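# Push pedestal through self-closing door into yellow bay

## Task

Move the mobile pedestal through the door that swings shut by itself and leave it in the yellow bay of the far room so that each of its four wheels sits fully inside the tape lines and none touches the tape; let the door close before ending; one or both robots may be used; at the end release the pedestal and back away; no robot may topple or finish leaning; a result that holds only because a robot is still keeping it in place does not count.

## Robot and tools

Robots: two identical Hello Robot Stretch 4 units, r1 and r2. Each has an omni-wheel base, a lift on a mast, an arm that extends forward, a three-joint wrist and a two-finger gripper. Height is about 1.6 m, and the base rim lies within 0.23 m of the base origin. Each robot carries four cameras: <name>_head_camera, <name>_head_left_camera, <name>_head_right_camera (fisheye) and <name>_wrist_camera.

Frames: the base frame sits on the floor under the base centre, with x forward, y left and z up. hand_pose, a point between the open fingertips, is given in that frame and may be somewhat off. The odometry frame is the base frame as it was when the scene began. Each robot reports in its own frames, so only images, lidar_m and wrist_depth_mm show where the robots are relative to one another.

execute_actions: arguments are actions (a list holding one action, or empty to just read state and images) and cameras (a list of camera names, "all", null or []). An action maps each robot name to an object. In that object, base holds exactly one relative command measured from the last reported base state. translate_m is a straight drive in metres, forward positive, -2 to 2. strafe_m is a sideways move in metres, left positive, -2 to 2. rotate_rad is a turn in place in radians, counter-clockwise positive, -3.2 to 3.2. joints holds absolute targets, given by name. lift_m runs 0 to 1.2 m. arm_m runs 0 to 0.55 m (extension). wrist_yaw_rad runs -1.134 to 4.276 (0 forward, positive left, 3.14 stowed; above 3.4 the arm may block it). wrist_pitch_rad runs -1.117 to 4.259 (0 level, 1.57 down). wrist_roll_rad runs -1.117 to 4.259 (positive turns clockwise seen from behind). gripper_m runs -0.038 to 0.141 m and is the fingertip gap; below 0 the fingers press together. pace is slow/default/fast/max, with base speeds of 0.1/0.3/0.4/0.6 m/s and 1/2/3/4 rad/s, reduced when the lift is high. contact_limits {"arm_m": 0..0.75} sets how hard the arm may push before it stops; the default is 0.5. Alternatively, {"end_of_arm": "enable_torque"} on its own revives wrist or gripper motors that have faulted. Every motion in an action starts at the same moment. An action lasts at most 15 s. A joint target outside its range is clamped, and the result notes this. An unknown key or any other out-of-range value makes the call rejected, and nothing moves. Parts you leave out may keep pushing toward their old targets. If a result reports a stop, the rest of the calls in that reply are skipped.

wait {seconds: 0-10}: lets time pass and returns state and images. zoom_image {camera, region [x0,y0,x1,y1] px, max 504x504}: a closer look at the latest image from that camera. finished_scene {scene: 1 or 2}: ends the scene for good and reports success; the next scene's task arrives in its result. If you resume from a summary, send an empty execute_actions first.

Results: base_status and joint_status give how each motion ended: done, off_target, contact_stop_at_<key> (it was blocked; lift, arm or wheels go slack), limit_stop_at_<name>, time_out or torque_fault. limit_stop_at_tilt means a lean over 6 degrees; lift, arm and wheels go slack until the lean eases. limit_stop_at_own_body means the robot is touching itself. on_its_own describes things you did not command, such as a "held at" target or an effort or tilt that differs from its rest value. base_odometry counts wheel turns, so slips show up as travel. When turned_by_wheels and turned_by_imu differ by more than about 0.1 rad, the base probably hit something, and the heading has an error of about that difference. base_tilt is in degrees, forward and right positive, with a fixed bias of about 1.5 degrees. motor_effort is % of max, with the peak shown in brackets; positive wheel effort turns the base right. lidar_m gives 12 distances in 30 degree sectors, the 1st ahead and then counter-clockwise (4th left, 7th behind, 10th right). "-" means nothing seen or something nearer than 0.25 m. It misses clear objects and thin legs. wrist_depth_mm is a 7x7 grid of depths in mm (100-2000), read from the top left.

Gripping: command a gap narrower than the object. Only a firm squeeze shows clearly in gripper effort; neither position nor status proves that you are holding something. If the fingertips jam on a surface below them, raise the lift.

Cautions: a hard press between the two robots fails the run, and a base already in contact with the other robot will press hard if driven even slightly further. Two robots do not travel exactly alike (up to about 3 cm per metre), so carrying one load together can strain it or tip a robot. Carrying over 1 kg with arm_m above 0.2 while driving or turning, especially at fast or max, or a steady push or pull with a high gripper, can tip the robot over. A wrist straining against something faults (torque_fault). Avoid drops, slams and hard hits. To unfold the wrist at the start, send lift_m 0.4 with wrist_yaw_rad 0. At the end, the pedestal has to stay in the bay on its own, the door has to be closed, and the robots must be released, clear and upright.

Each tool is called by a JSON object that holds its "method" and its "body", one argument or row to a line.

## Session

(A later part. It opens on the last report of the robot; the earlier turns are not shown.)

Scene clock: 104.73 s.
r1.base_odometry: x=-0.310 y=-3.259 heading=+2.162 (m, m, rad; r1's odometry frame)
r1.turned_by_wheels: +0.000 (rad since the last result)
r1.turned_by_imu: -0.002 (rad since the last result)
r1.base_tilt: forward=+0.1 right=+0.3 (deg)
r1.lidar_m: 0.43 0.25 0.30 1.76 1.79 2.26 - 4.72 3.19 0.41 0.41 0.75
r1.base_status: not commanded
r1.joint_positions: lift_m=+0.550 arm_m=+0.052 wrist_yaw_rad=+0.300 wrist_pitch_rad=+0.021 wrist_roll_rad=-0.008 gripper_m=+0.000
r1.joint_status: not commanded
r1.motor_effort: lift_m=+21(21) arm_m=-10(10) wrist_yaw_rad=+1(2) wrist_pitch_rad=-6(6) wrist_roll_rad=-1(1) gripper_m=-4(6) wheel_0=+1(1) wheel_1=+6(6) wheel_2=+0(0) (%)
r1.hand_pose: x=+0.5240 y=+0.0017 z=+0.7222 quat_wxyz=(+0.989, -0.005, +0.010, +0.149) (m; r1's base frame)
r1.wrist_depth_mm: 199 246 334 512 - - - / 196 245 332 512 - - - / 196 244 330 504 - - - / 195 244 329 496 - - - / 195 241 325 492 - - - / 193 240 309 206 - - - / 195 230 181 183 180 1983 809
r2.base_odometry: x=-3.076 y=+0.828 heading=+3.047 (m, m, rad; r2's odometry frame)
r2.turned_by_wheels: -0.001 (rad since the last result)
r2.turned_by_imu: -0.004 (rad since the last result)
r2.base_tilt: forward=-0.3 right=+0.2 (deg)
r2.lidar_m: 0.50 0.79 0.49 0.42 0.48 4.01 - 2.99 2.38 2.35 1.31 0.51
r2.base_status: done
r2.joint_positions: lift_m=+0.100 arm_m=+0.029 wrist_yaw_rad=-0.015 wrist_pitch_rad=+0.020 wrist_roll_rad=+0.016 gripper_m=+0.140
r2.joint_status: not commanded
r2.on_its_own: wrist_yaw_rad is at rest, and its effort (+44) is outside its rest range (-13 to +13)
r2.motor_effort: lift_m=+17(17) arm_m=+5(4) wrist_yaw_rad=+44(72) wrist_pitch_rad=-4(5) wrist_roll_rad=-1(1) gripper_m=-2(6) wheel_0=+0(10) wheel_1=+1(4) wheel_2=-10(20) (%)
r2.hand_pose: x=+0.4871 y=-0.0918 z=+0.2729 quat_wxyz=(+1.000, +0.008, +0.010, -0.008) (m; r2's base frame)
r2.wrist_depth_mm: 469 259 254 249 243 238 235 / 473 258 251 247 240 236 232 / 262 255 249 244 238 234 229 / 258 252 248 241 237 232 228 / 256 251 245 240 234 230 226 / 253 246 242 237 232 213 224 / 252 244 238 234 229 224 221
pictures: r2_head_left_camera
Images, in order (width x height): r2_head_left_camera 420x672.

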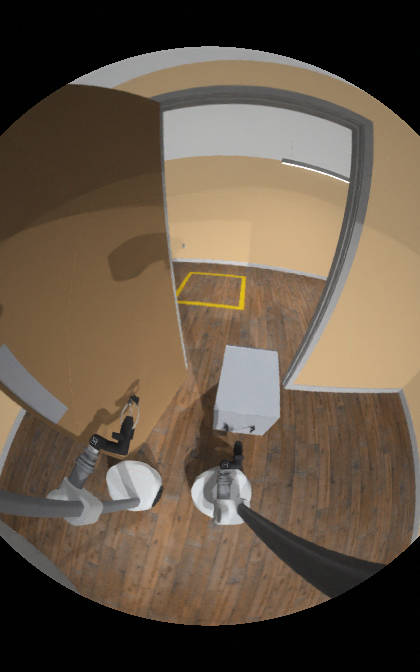

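{"method": "execute_actions", "body": {
  "actions": [
    {"r2":{"base":{"translate_m":0.76},"pace":"slow"}}
  ],
  "cameras": ["r2_head_left_camera"]
}}

{"method": "execute_actions", "body": {
  "actions": [
    {"r2":{"base":{"translate_m":0.4},"pace":"slow"}}
  ],
  "cameras": ["r2_head_left_camera"]
}}

Scene clock: 117.10 s.
r1.base_odometry: x=-0.310 y=-3.259 heading=+2.162 (m, m, rad; r1's odometry frame)
r1.turned_by_wheels: +0.000 (rad since the last result)
r1.turned_by_imu: -0.003 (rad since the last result)
r1.base_tilt: forward=+0.1 right=+0.2 (deg)
r1.lidar_m: 0.44 0.25 0.29 1.75 1.78 2.29 - 4.72 3.20 2.92 1.90 0.79
r1.base_status: not commanded
r1.joint_positions: lift_m=+0.550 arm_m=+0.052 wrist_yaw_rad=+0.300 wrist_pitch_rad=+0.021 wrist_roll_rad=-0.008 gripper_m=+0.000
r1.joint_status: not commanded
r1.motor_effort: lift_m=+21(21) arm_m=-10(10) wrist_yaw_rad=-1(0) wrist_pitch_rad=-6(6) wrist_roll_rad=-1(1) gripper_m=-9(4) wheel_0=+1(1) wheel_1=+6(6) wheel_2=+0(0) (%)
r1.hand_pose: x=+0.5240 y=+0.0017 z=+0.7222 quat_wxyz=(+0.989, -0.005, +0.010, +0.149) (m; r1's base frame)
r1.wrist_depth_mm: 199 245 332 517 - - - / 196 245 330 508 - - - / 196 244 330 500 - - - / 195 243 327 496 - - - / 195 241 325 492 - - - / 193 241 307 206 - 1182 1118 / 195 230 180 183 181 1008 976
r2.base_odometry: x=-3.832 y=+0.900 heading=+3.046 (m, m, rad; r2's odometry frame)
r2.turned_by_wheels: -0.001 (rad since the last result)
r2.turned_by_imu: -0.007 (rad since the last result)
r2.base_tilt: forward=-0.3 right=+0.2 (deg)
r2.lidar_m: 0.48 0.54 0.46 0.47 0.56 0.67 - 3.11 2.48 0.76 0.62 0.50
r2.base_status: done
r2.joint_positions: lift_m=+0.100 arm_m=+0.029 wrist_yaw_rad=-0.012 wrist_pitch_rad=+0.020 wrist_roll_rad=+0.016 gripper_m=+0.140
r2.joint_status: not commanded
r2.on_its_own: wrist_yaw_rad is at rest, and its effort (+35) is outside its rest range (-13 to +13)
r2.motor_effort: lift_m=+17(17) arm_m=+4(4) wrist_yaw_rad=+35(71) wrist_pitch_rad=-3(4) wrist_roll_rad=-2(1) gripper_m=-1(5) wheel_0=+0(4) wheel_1=+2(2) wheel_2=-9(21) (%)
r2.hand_pose: x=+0.4874 y=-0.0909 z=+0.2729 quat_wxyz=(+1.000, +0.008, +0.010, -0.006) (m; r2's base frame)
r2.wrist_depth_mm: 245 244 244 241 241 239 239 / 243 241 240 239 238 238 236 / 240 239 239 236 236 236 235 / 237 237 236 234 233 234 233 / 235 235 235 233 232 230 229 / 233 233 231 230 229 213 228 / 231 229 228 229 226 226 225
pictures: r2_head_left_camera
Images, in order (width x height): r2_head_left_camera 420x672.

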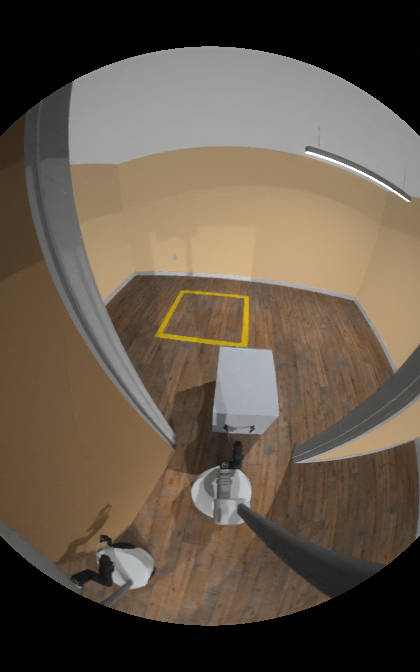

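Scene clock: 122.37 s.
r1.base_odometry: x=-0.310 y=-3.259 heading=+2.162 (m, m, rad; r1's odometry frame)
r1.turned_by_wheels: +0.000 (rad since the last result)
r1.turned_by_imu: -0.001 (rad since the last result)
r1.base_tilt: forward=+0.2 right=+0.3 (deg)
r1.lidar_m: 0.43 0.25 0.29 1.75 1.78 2.27 - 4.71 3.21 2.92 1.90 1.12
r1.base_status: not commanded
r1.joint_positions: lift_m=+0.550 arm_m=+0.052 wrist_yaw_rad=+0.300 wrist_pitch_rad=+0.021 wrist_roll_rad=-0.008 gripper_m=+0.000
r1.joint_status: not commanded
r1.motor_effort: lift_m=+21(21) arm_m=-10(10) wrist_yaw_rad=+2(1) wrist_pitch_rad=-6(6) wrist_roll_rad=-2(1) gripper_m=-7(6) wheel_0=+1(1) wheel_1=+6(6) wheel_2=+0(0) (%)
r1.hand_pose: x=+0.5240 y=+0.0017 z=+0.7222 quat_wxyz=(+0.989, -0.005, +0.010, +0.149) (m; r1's base frame)
r1.wrist_depth_mm: 199 245 332 512 - - - / 196 246 330 508 - - - / 195 244 329 504 - - - / 195 243 329 496 - - - / 195 242 327 492 - - - / 193 240 309 205 1618 1397 - / 195 229 180 184 180 1160 1366
r2.base_odometry: x=-4.230 y=+0.938 heading=+3.046 (m, m, rad; r2's odometry frame)
r2.turned_by_wheels: +0.000 (rad since the last result)
r2.turned_by_imu: -0.001 (rad since the last result)
r2.base_tilt: forward=-0.3 right=+0.2 (deg)
r2.lidar_m: 0.48 2.88 2.30 0.37 0.41 0.80 - 3.18 0.61 0.61 2.70 0.50
r2.base_status: done
r2.joint_positions: lift_m=+0.100 arm_m=+0.029 wrist_yaw_rad=-0.007 wrist_pitch_rad=+0.020 wrist_roll_rad=+0.016 gripper_m=+0.140
r2.joint_status: not commanded
r2.on_its_own: wrist_yaw_rad is at rest, and its effort (+20) is outside its rest range (-13 to +13)
r2.motor_effort: lift_m=+17(17) arm_m=+5(4) wrist_yaw_rad=+20(40) wrist_pitch_rad=-4(4) wrist_roll_rad=-1(1) gripper_m=+0(0) wheel_0=+3(4) wheel_1=+2(5) wheel_2=-8(13) (%)
r2.hand_pose: x=+0.4879 y=-0.0894 z=+0.2729 quat_wxyz=(+1.000, +0.008, +0.010, -0.003) (m; r2's base frame)
r2.wrist_depth_mm: 242 240 242 242 242 242 242 / 239 239 238 239 240 240 240 / 236 237 236 237 238 237 237 / 234 235 235 234 236 236 236 / 231 233 233 234 233 234 234 / 230 229 229 230 231 220 231 / 227 227 227 227 228 229 229
pictures: r2_head_left_camera
Images, in order (width x height): r2_head_left_camera 420x672.

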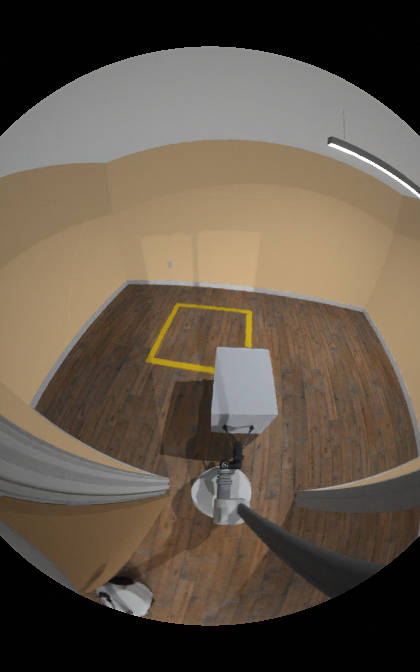

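{"method": "execute_actions", "body": {
  "actions": [
    {"r2":{"base":{"translate_m":-0.1}}}
  ],
  "cameras": []
}}

{"method": "execute_actions", "body": {
  "actions": [
    {"r2":{"base":{"strafe_m":-0.27}}}
  ],
  "cameras": []
}}

{"method": "execute_actions", "body": {
  "actions": [
    {"r2":{"base":{"rotate_rad":0.36}}}
  ],
  "cameras": []
}}

{"method": "execute_actions", "body": {
  "actions": [
    {"r2":{"base":{"translate_m":0.55},"pace":"slow"}}
  ],
  "cameras": ["r2_head_left_camera"]
}}

Scene clock: 133.07 s.
r1.base_odometry: x=-0.310 y=-3.259 heading=+2.162 (m, m, rad; r1's odometry frame)
r1.turned_by_wheels: +0.000 (rad since the last result)
r1.turned_by_imu: -0.001 (rad since the last result)
r1.base_tilt: forward=+0.1 right=+0.1 (deg)
r1.lidar_m: 0.41 0.25 0.28 1.76 1.77 2.24 - 4.70 3.20 2.93 1.89 1.05
r1.base_status: not commanded
r1.joint_positions: lift_m=+0.550 arm_m=+0.052 wrist_yaw_rad=+0.300 wrist_pitch_rad=+0.021 wrist_roll_rad=-0.008 gripper_m=+0.000
r1.joint_status: not commanded
r1.motor_effort: lift_m=+21(21) arm_m=-10(10) wrist_yaw_rad=+0(1) wrist_pitch_rad=-7(6) wrist_roll_rad=-2(1) gripper_m=-8(5) wheel_0=+1(1) wheel_1=+6(6) wheel_2=+0(0) (%)
r1.hand_pose: x=+0.5240 y=+0.0017 z=+0.7222 quat_wxyz=(+0.989, -0.005, +0.010, +0.149) (m; r1's base frame)
r1.wrist_depth_mm: 199 245 334 512 - - - / 195 246 330 508 - - - / 196 244 330 504 - - - / 195 243 327 496 - - - / 195 242 325 492 - - - / 193 240 307 206 1618 1397 - / 195 230 180 183 181 1397 1863
r2.base_odometry: x=-4.130 y=+0.929 heading=+3.046 (m, m, rad; r2's odometry frame)
r2.turned_by_wheels: +0.000 (rad since the last result)
r2.turned_by_imu: +0.000 (rad since the last result)
r2.base_tilt: forward=-0.3 right=+0.2 (deg)
r2.lidar_m: 0.59 2.91 0.40 0.37 0.42 0.77 - 3.18 2.50 0.59 2.68 0.62
r2.base_status: done
r2.joint_positions: lift_m=+0.100 arm_m=+0.029 wrist_yaw_rad=+0.000 wrist_pitch_rad=+0.020 wrist_roll_rad=+0.016 gripper_m=+0.140
r2.joint_status: not commanded
r2.motor_effort: lift_m=+17(17) arm_m=+4(5) wrist_yaw_rad=+0(20) wrist_pitch_rad=-5(6) wrist_roll_rad=-1(2) gripper_m=+1(1) wheel_0=+0(6) wheel_1=-1(7) wheel_2=-2(6) (%)
r2.hand_pose: x=+0.4885 y=-0.0875 z=+0.2727 quat_wxyz=(+1.000, +0.008, +0.010, +0.000) (m; r2's base frame)
r2.wrist_depth_mm: - - - - - - - / - 342 340 342 338 340 - / - 340 340 336 336 334 - / - 334 334 334 332 334 - / - 330 330 330 330 329 - / 1464 327 329 327 325 325 1042 / 917 320 322 156 322 324 732
pictures: none
No camera images: the call's "cameras" was empty. Leave "cameras" out to get every camera's image.

Scene clock: 135.30 s.
r1.base_odometry: x=-0.310 y=-3.259 heading=+2.162 (m, m, rad; r1's odometry frame)
r1.turned_by_wheels: +0.000 (rad since the last result)
r1.turned_by_imu: -0.001 (rad since the last result)
r1.base_tilt: forward=+0.1 right=+0.3 (deg)
r1.lidar_m: 0.41 0.25 0.29 1.77 1.80 2.26 - 4.72 3.18 2.93 1.90 1.17
r1.base_status: not commanded
r1.joint_positions: lift_m=+0.550 arm_m=+0.052 wrist_yaw_rad=+0.300 wrist_pitch_rad=+0.021 wrist_roll_rad=-0.008 gripper_m=+0.000
r1.joint_status: not commanded
r1.motor_effort: lift_m=+21(21) arm_m=-10(10) wrist_yaw_rad=+1(2) wrist_pitch_rad=-6(6) wrist_roll_rad=-2(1) gripper_m=-6(6) wheel_0=+1(1) wheel_1=+6(6) wheel_2=+0(0) (%)
r1.hand_pose: x=+0.5240 y=+0.0017 z=+0.7222 quat_wxyz=(+0.989, -0.005, +0.010, +0.149) (m; r1's base frame)
r1.wrist_depth_mm: 198 247 332 512 - - - / 196 246 330 504 - - - / 195 244 330 504 - - - / 196 243 327 504 - - - / 195 243 325 496 - - - / 193 240 309 205 1537 1430 - / 194 230 180 183 181 1366 1808
r2.base_odometry: x=-4.104 y=+1.198 heading=+3.046 (m, m, rad; r2's odometry frame)
r2.turned_by_wheels: +0.000 (rad since the last result)
r2.turned_by_imu: -0.002 (rad since the last result)
r2.base_tilt: forward=-0.3 right=+0.2 (deg)
r2.lidar_m: 0.57 0.61 2.59 0.62 0.73 1.05 - 2.82 0.35 0.31 2.39 2.94
r2.base_status: done
r2.joint_positions: lift_m=+0.100 arm_m=+0.029 wrist_yaw_rad=+0.000 wrist_pitch_rad=+0.020 wrist_roll_rad=+0.016 gripper_m=+0.140
r2.joint_status: not commanded
r2.motor_effort: lift_m=+17(17) arm_m=+4(4) wrist_yaw_rad=+0(1) wrist_pitch_rad=-5(6) wrist_roll_rad=-1(1) gripper_m=+1(1) wheel_0=-1(9) wheel_1=+0(8) wheel_2=-1(5) (%)
r2.hand_pose: x=+0.4885 y=-0.0875 z=+0.2727 quat_wxyz=(+1.000, +0.008, +0.010, +0.000) (m; r2's base frame)
r2.wrist_depth_mm: - - - - - - - / 332 334 332 - - - - / 329 329 330 - - - - / 327 327 327 - - - - / 322 322 324 - - - - / 320 320 320 1229 1366 1078 1255 / 317 317 317 157 778 778 809
pictures: none
No camera images: the call's "cameras" was empty. Leave "cameras" out to get every camera's image.

Scene clock: 136.43 s.
r1.base_odometry: x=-0.310 y=-3.259 heading=+2.162 (m, m, rad; r1's odometry frame)
r1.turned_by_wheels: +0.000 (rad since the last result)
r1.turned_by_imu: +0.000 (rad since the last result)
r1.base_tilt: forward=+0.1 right=+0.2 (deg)
r1.lidar_m: 0.44 0.25 0.30 1.77 1.80 2.28 - 4.73 3.19 2.92 1.87 1.19
r1.base_status: not commanded
r1.joint_positions: lift_m=+0.550 arm_m=+0.052 wrist_yaw_rad=+0.300 wrist_pitch_rad=+0.021 wrist_roll_rad=-0.008 gripper_m=+0.000
r1.joint_status: not commanded
r1.motor_effort: lift_m=+21(21) arm_m=-10(10) wrist_yaw_rad=+1(1) wrist_pitch_rad=-6(6) wrist_roll_rad=-1(1) gripper_m=-6(6) wheel_0=+1(1) wheel_1=+6(6) wheel_2=+0(0) (%)
r1.hand_pose: x=+0.5240 y=+0.0017 z=+0.7222 quat_wxyz=(+0.989, -0.005, +0.010, +0.149) (m; r1's base frame)
r1.wrist_depth_mm: 200 245 332 512 - - - / 196 246 330 508 - - - / 196 245 329 504 - - - / 195 243 329 500 - - - / 195 242 325 500 - - - / 193 240 309 206 1618 1397 - / 195 229 181 183 181 1397 1366
r2.base_odometry: x=-4.104 y=+1.198 heading=-2.878 (m, m, rad; r2's odometry frame)
r2.turned_by_wheels: +0.360 (rad since the last result)
r2.turned_by_imu: +0.351 (rad since the last result)
r2.base_tilt: forward=-0.2 right=+0.2 (deg)
r2.lidar_m: 0.59 2.67 0.64 0.67 0.96 5.83 3.36 2.51 0.31 0.34 3.01 0.58
r2.base_status: done
r2.joint_positions: lift_m=+0.100 arm_m=+0.029 wrist_yaw_rad=+0.000 wrist_pitch_rad=+0.020 wrist_roll_rad=+0.016 gripper_m=+0.140
r2.joint_status: not commanded
r2.motor_effort: lift_m=+17(17) arm_m=+4(4) wrist_yaw_rad=+0(0) wrist_pitch_rad=-6(6) wrist_roll_rad=-1(1) gripper_m=+2(3) wheel_0=-2(5) wheel_1=+0(7) wheel_2=+0(6) (%)
r2.hand_pose: x=+0.4886 y=-0.0874 z=+0.2727 quat_wxyz=(+1.000, +0.008, +0.010, +0.000) (m; r2's base frame)
r2.wrist_depth_mm: - - - - 327 297 - / - 430 373 342 312 294 - / - 413 373 336 310 290 - / - 407 368 334 309 287 - / - 404 366 332 306 285 - / 1499 394 362 330 303 273 1255 / 904 382 349 156 297 272 820
pictures: none
No camera images: the call's "cameras" was empty. Leave "cameras" out to get every camera's image.

Scene clock: 143.23 s.
r1.base_odometry: x=-0.310 y=-3.259 heading=+2.162 (m, m, rad; r1's odometry frame)
r1.turned_by_wheels: +0.000 (rad since the last result)
r1.turned_by_imu: -0.002 (rad since the last result)
r1.base_tilt: forward=+0.1 right=+0.2 (deg)
r1.lidar_m: 0.43 0.25 0.30 1.78 1.78 2.24 - 4.73 3.20 2.94 1.90 1.55
r1.base_status: not commanded
r1.joint_positions: lift_m=+0.550 arm_m=+0.052 wrist_yaw_rad=+0.300 wrist_pitch_rad=+0.021 wrist_roll_rad=-0.008 gripper_m=+0.000
r1.joint_status: not commanded
r1.motor_effort: lift_m=+21(21) arm_m=-10(10) wrist_yaw_rad=+0(1) wrist_pitch_rad=-6(7) wrist_roll_rad=-1(1) gripper_m=-6(9) wheel_0=+1(1) wheel_1=+6(6) wheel_2=+0(0) (%)
r1.hand_pose: x=+0.5240 y=+0.0017 z=+0.7222 quat_wxyz=(+0.989, -0.005, +0.010, +0.149) (m; r1's base frame)
r1.wrist_depth_mm: 200 245 332 517 - - - / 196 245 332 508 - - - / 195 244 329 500 - - - / 195 243 327 496 - - - / 194 242 325 492 - - - / 193 241 309 206 1808 1863 - / 194 230 180 184 181 1336 1756
r2.base_odometry: x=-4.635 y=+1.055 heading=-2.879 (m, m, rad; r2's odometry frame)
r2.turned_by_wheels: -0.001 (rad since the last result)
r2.turned_by_imu: -0.004 (rad since the last result)
r2.base_tilt: forward=-0.3 right=+0.2 (deg)
r2.lidar_m: 0.50 2.41 1.99 0.61 0.59 1.31 - 0.70 1.35 2.53 2.55 0.51
r2.base_status: done
r2.joint_positions: lift_m=+0.100 arm_m=+0.029 wrist_yaw_rad=-0.016 wrist_pitch_rad=+0.020 wrist_roll_rad=+0.016 gripper_m=+0.140
r2.joint_status: not commanded
r2.on_its_own: wrist_yaw_rad is at rest, and its effort (+44) is outside its rest range (-13 to +13)
r2.motor_effort: lift_m=+17(17) arm_m=+6(7) wrist_yaw_rad=+44(72) wrist_pitch_rad=-4(5) wrist_roll_rad=-1(1) gripper_m=+0(7) wheel_0=+0(11) wheel_1=+1(3) wheel_2=-10(17) (%)
r2.hand_pose: x=+0.4869 y=-0.0919 z=+0.2729 quat_wxyz=(+1.000, +0.008, +0.010, -0.008) (m; r2's base frame)
r2.wrist_depth_mm: - 282 271 257 248 237 231 / 294 281 267 257 245 236 228 / 290 278 265 254 244 233 227 / 289 274 263 252 241 231 224 / 286 273 260 250 239 229 223 / 282 270 257 249 237 213 221 / 281 262 252 242 231 224 220
pictures: r2_head_left_camera
Images, in order (width x height): r2_head_left_camera 420x672.

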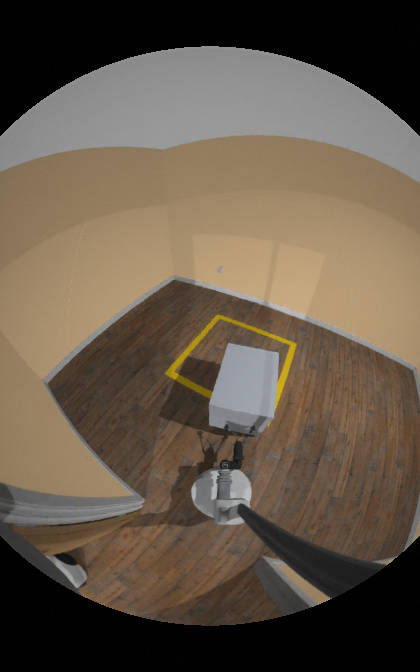

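{"method": "execute_actions", "body": {
  "actions": [
    {"r2":{"joints":{"arm_m":0.45},"pace":"slow"},"r1":{"base":{"translate_m":-0.55},"joints":{"arm_m":0}}}
  ],
  "cameras": []
}}

{"method": "execute_actions", "body": {
  "actions": [
    {"r2":{"joints":{"arm_m":0.03},"base":{"strafe_m":-0.4}}}
  ],
  "cameras": ["r2_head_camera","r1_head_camera","r2_wrist_camera"]
}}

Scene clock: 152.67 s.
r1.base_odometry: x=-0.004 y=-3.716 heading=+2.161 (m, m, rad; r1's odometry frame)
r1.turned_by_wheels: +0.000 (rad since the last result)
r1.turned_by_imu: -0.006 (rad since the last result)
r1.base_tilt: forward=+0.1 right=+0.2 (deg)
r1.lidar_m: 1.39 1.70 1.86 1.69 1.73 2.17 4.13 4.14 3.28 3.01 2.78 1.22
r1.base_status: done
r1.joint_positions: lift_m=+0.550 arm_m=+0.002 wrist_yaw_rad=+0.300 wrist_pitch_rad=+0.021 wrist_roll_rad=-0.008 gripper_m=+0.000
r1.joint_status: all done
r1.motor_effort: lift_m=+21(21) arm_m=-10(11) wrist_yaw_rad=+2(60) wrist_pitch_rad=-6(6) wrist_roll_rad=-1(1) gripper_m=-7(13) wheel_0=-4(25) wheel_1=-4(10) wheel_2=+5(13) (%)
r1.hand_pose: x=+0.4742 y=+0.0017 z=+0.7222 quat_wxyz=(+0.989, -0.005, +0.010, +0.149) (m; r1's base frame)
r1.wrist_depth_mm: 1756 1661 1576 1576 1430 1160 960 / 1708 1661 1576 1499 1430 1160 946 / 1708 1618 1576 1537 1397 1118 946 / 1661 1618 1576 1499 1430 1160 960 / 1708 1618 1537 1499 1397 1138 960 / 1661 1576 1537 205 1366 1138 946 / 1618 1618 180 184 181 1078 946
r2.base_odometry: x=-4.635 y=+1.055 heading=-2.879 (m, m, rad; r2's odometry frame)
r2.turned_by_wheels: -0.001 (rad since the last result)
r2.turned_by_imu: +0.000 (rad since the last result)
r2.base_tilt: forward=-0.3 right=+0.2 (deg)
r2.lidar_m: 0.90 2.43 1.99 0.59 0.59 0.73 1.19 0.71 1.36 2.52 2.53 0.92
r2.base_status: not commanded
r2.joint_positions: lift_m=+0.100 arm_m=+0.448 wrist_yaw_rad=-0.018 wrist_pitch_rad=+0.019 wrist_roll_rad=+0.016 gripper_m=+0.140
r2.joint_status: all done
r2.on_its_own: wrist_yaw_rad is at rest, and its effort (+51) is outside its rest range (-13 to +13)
r2.motor_effort: lift_m=+17(17) arm_m=+9(11) wrist_yaw_rad=+51(73) wrist_pitch_rad=-2(4) wrist_roll_rad=-1(1) gripper_m=-3(7) wheel_0=-5(5) wheel_1=-1(1) wheel_2=-13(14) (%)
r2.hand_pose: x=+0.9061 y=-0.0926 z=+0.2731 quat_wxyz=(+1.000, +0.008, +0.009, -0.009) (m; r2's base frame)
r2.wrist_depth_mm: 255 251 248 246 241 236 236 / 251 249 245 241 239 236 233 / 248 246 243 238 236 234 231 / 247 243 240 236 234 231 229 / 243 241 238 236 231 229 227 / 241 239 235 233 230 211 225 / 240 235 233 229 227 224 223
pictures: none
No camera images: the call's "cameras" was empty. Leave "cameras" out to get every camera's image.

Scene clock: 155.33 s.
r1.base_odometry: x=-0.004 y=-3.716 heading=+2.161 (m, m, rad; r1's odometry frame)
r1.turned_by_wheels: +0.000 (rad since the last result)
r1.turned_by_imu: -0.001 (rad since the last result)
r1.base_tilt: forward=+0.2 right=+0.2 (deg)
r1.lidar_m: 1.65 1.70 1.83 1.68 1.71 2.18 4.14 4.14 3.28 3.01 2.78 1.69
r1.base_status: not commanded
r1.joint_positions: lift_m=+0.550 arm_m=+0.002 wrist_yaw_rad=+0.300 wrist_pitch_rad=+0.021 wrist_roll_rad=-0.008 gripper_m=+0.000
r1.joint_status: not commanded
r1.motor_effort: lift_m=+21(21) arm_m=-10(10) wrist_yaw_rad=+1(0) wrist_pitch_rad=-6(6) wrist_roll_rad=-1(1) gripper_m=-4(5) wheel_0=-4(4) wheel_1=-4(4) wheel_2=+5(5) (%)
r1.hand_pose: x=+0.4742 y=+0.0017 z=+0.7222 quat_wxyz=(+0.989, -0.005, +0.010, +0.149) (m; r1's base frame)
r1.wrist_depth_mm: 1708 1708 1576 1537 1464 1366 1255 / 1708 1618 1576 1537 1430 1336 1255 / 1708 1618 1576 1499 1464 1336 1281 / 1661 1661 1537 1499 1430 1366 1255 / 1661 1618 1576 1499 1430 1308 1205 / 1661 1618 1576 206 1430 1308 1255 / 1618 1576 180 184 181 1281 1229
r2.base_odometry: x=-4.739 y=+1.441 heading=-2.879 (m, m, rad; r2's odometry frame)
r2.turned_by_wheels: +0.000 (rad since the last result)
r2.turned_by_imu: -0.001 (rad since the last result)
r2.base_tilt: forward=-0.3 right=+0.1 (deg)
r2.lidar_m: 0.90 0.93 2.65 0.97 0.78 0.79 0.63 0.80 1.92 2.15 2.35 2.23
r2.base_status: done
r2.joint_positions: lift_m=+0.100 arm_m=+0.031 wrist_yaw_rad=+0.000 wrist_pitch_rad=+0.021 wrist_roll_rad=+0.016 gripper_m=+0.140
r2.joint_status: all done
r2.motor_effort: lift_m=+17(17) arm_m=-5(5) wrist_yaw_rad=+0(52) wrist_pitch_rad=-7(6) wrist_roll_rad=-1(1) gripper_m=+3(2) wheel_0=+0(9) wheel_1=+1(9) wheel_2=+0(13) (%)
r2.hand_pose: x=+0.4901 y=-0.0875 z=+0.2726 quat_wxyz=(+1.000, +0.008, +0.010, +0.000) (m; r2's base frame)
r2.wrist_depth_mm: - - - - 1921 1756 1661 / - - - - 1983 1756 1618 / 654 640 - - 1921 1756 1576 / 647 634 831 - 1921 1756 1576 / 640 621 809 - 1863 1708 1576 / 640 621 798 1397 1336 1060 1281 / 634 609 654 156 768 788 831
pictures: r1_head_camera, r2_head_camera, r2_wrist_camera
Images, in order (width x height): r1_head_camera 420x560, r2_head_camera 420x560, r2_wrist_camera 616x392.

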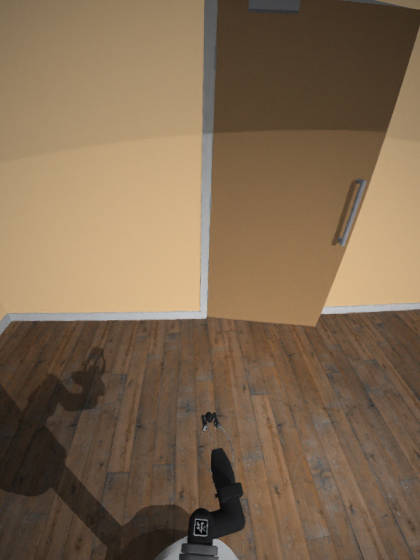

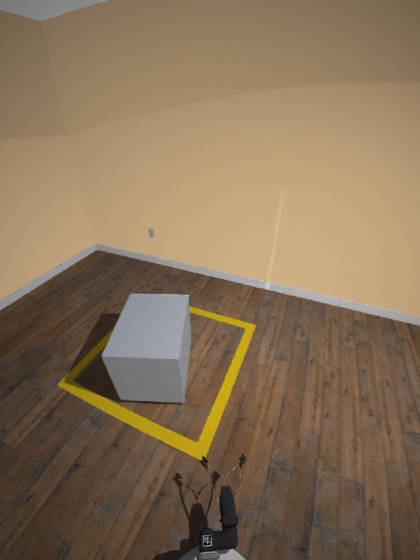

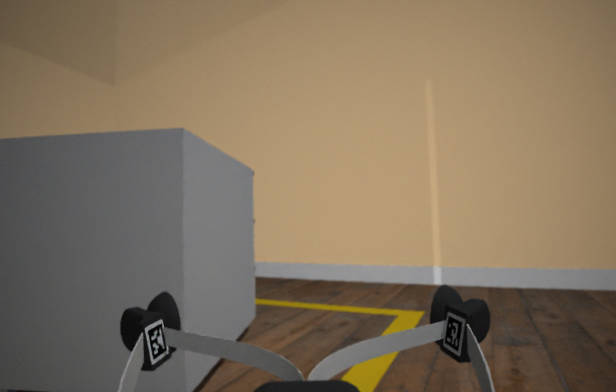

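{"method": "wait", "body": {
  "seconds": 6
}}

{"method": "finished_scene", "body": {
  "scene": 2
}}

Scene clock: 163.37 s.
r1.base_odometry: x=-0.004 y=-3.716 heading=+2.161 (m, m, rad; r1's odometry frame)
r1.turned_by_wheels: +0.000 (rad since the last result)
r1.turned_by_imu: -0.002 (rad since the last result)
r1.base_tilt: forward=+0.2 right=+0.2 (deg)
r1.lidar_m: 1.66 1.67 1.82 1.68 1.71 2.16 4.13 4.15 3.28 3.00 2.80 1.82
r1.base_status: not commanded
r1.joint_positions: lift_m=+0.550 arm_m=+0.002 wrist_yaw_rad=+0.300 wrist_pitch_rad=+0.021 wrist_roll_rad=-0.008 gripper_m=+0.000
r1.joint_status: not commanded
r1.motor_effort: lift_m=+21(21) arm_m=-10(10) wrist_yaw_rad=+1(0) wrist_pitch_rad=-6(6) wrist_roll_rad=-1(1) gripper_m=-9(5) wheel_0=-4(4) wheel_1=-4(4) wheel_2=+5(5) (%)
r1.hand_pose: x=+0.4742 y=+0.0017 z=+0.7222 quat_wxyz=(+0.989, -0.005, +0.010, +0.149) (m; r1's base frame)
r1.wrist_depth_mm: 1708 1661 1537 1537 1464 1397 1336 / 1708 1661 1576 1499 1464 1430 1366 / 1756 1618 1537 1537 1464 1397 1366 / 1756 1618 1576 1464 1430 1397 1336 / 1708 1618 1537 1499 1430 1397 1336 / 1661 1537 1537 206 1430 1397 1336 / 1661 1576 180 184 180 1366 1336
r2.base_odometry: x=-4.739 y=+1.441 heading=-2.879 (m, m, rad; r2's odometry frame)
r2.turned_by_wheels: +0.000 (rad since the last result)
r2.turned_by_imu: +0.001 (rad since the last result)
r2.base_tilt: forward=-0.2 right=+0.2 (deg)
r2.lidar_m: 0.89 0.95 2.65 0.98 0.71 0.66 0.62 0.80 1.94 2.17 2.32 2.21
r2.base_status: done
r2.joint_positions: lift_m=+0.100 arm_m=+0.031 wrist_yaw_rad=+0.000 wrist_pitch_rad=+0.021 wrist_roll_rad=+0.016 gripper_m=+0.140
r2.joint_status: all done
r2.motor_effort: lift_m=+17(17) arm_m=-5(5) wrist_yaw_rad=+0(52) wrist_pitch_rad=-7(6) wrist_roll_rad=-1(1) gripper_m=+0(2) wheel_0=+0(9) wheel_1=+2(9) wheel_2=-1(13) (%)
r2.hand_pose: x=+0.4901 y=-0.0875 z=+0.2726 quat_wxyz=(+1.000, +0.008, +0.010, +0.000) (m; r2's base frame)
r2.wrist_depth_mm: - - - - 1983 1808 1618 / - - - - 1921 1756 1618 / 661 640 - - 1921 1708 1618 / 640 627 831 - 1921 1708 1618 / 627 627 809 - 1808 1708 1576 / 634 621 809 1430 1366 1042 1255 / 627 615 647 156 768 788 831
wait: 6.00 s; at rest from the start
pictures: r1_head_camera, r1_head_left_camera, r1_head_right_camera, r1_wrist_camera, r2_head_camera, r2_head_left_camera, r2_head_right_camera, r2_wrist_camera
Images, in order (width x height): r1_head_camera 420x560, r1_head_left_camera 420x672, r1_head_right_camera 420x672, r1_wrist_camera 616x392, r2_head_camera 420x560, r2_head_left_camera 420x672, r2_head_right_camera 420x672, r2_wrist_camera 616x392.

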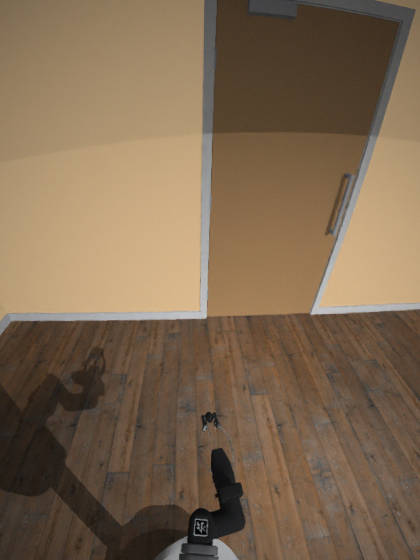

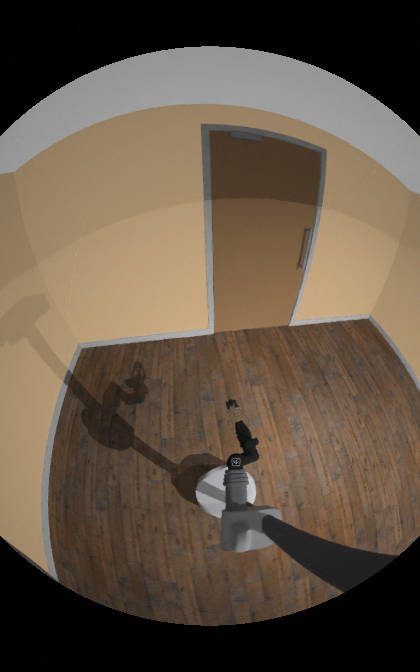

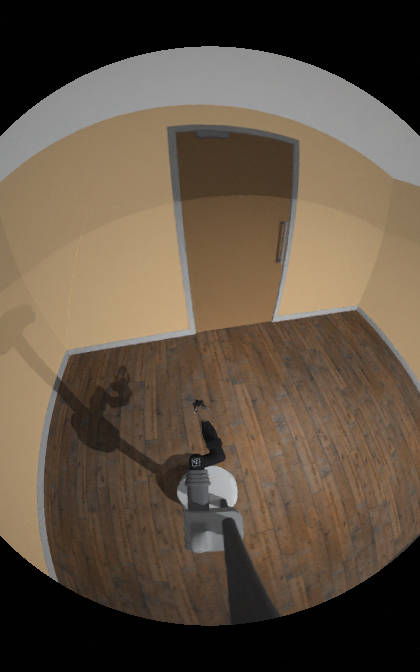

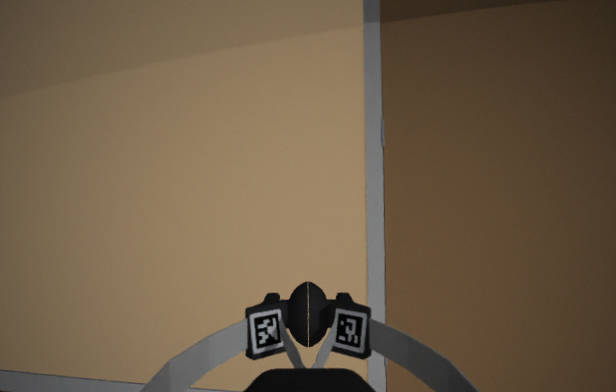

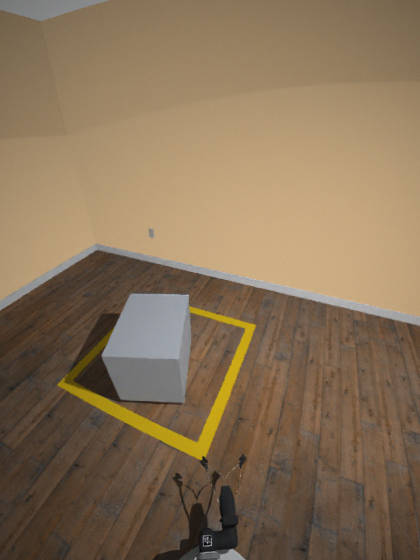

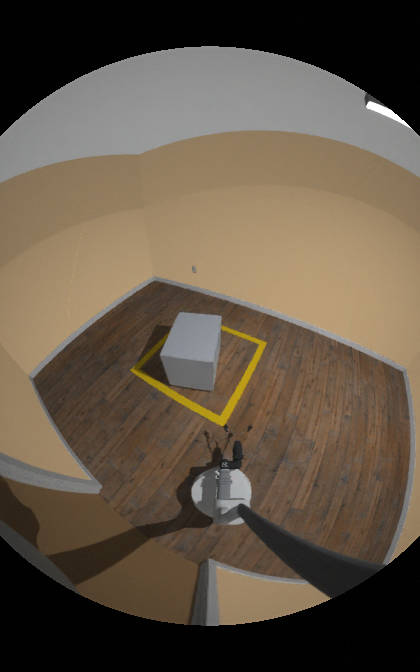

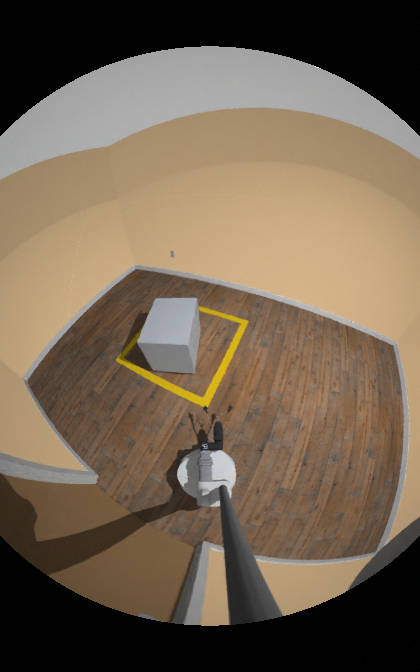

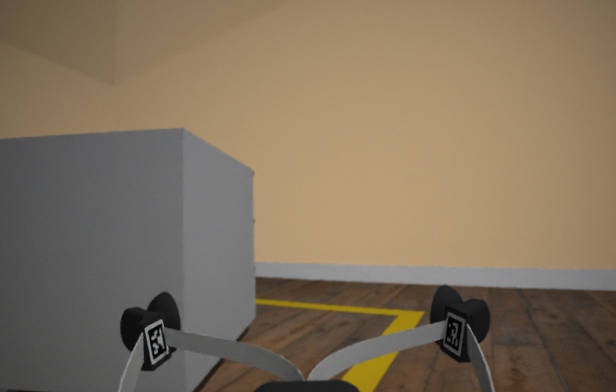

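The scene is finished: the task was done.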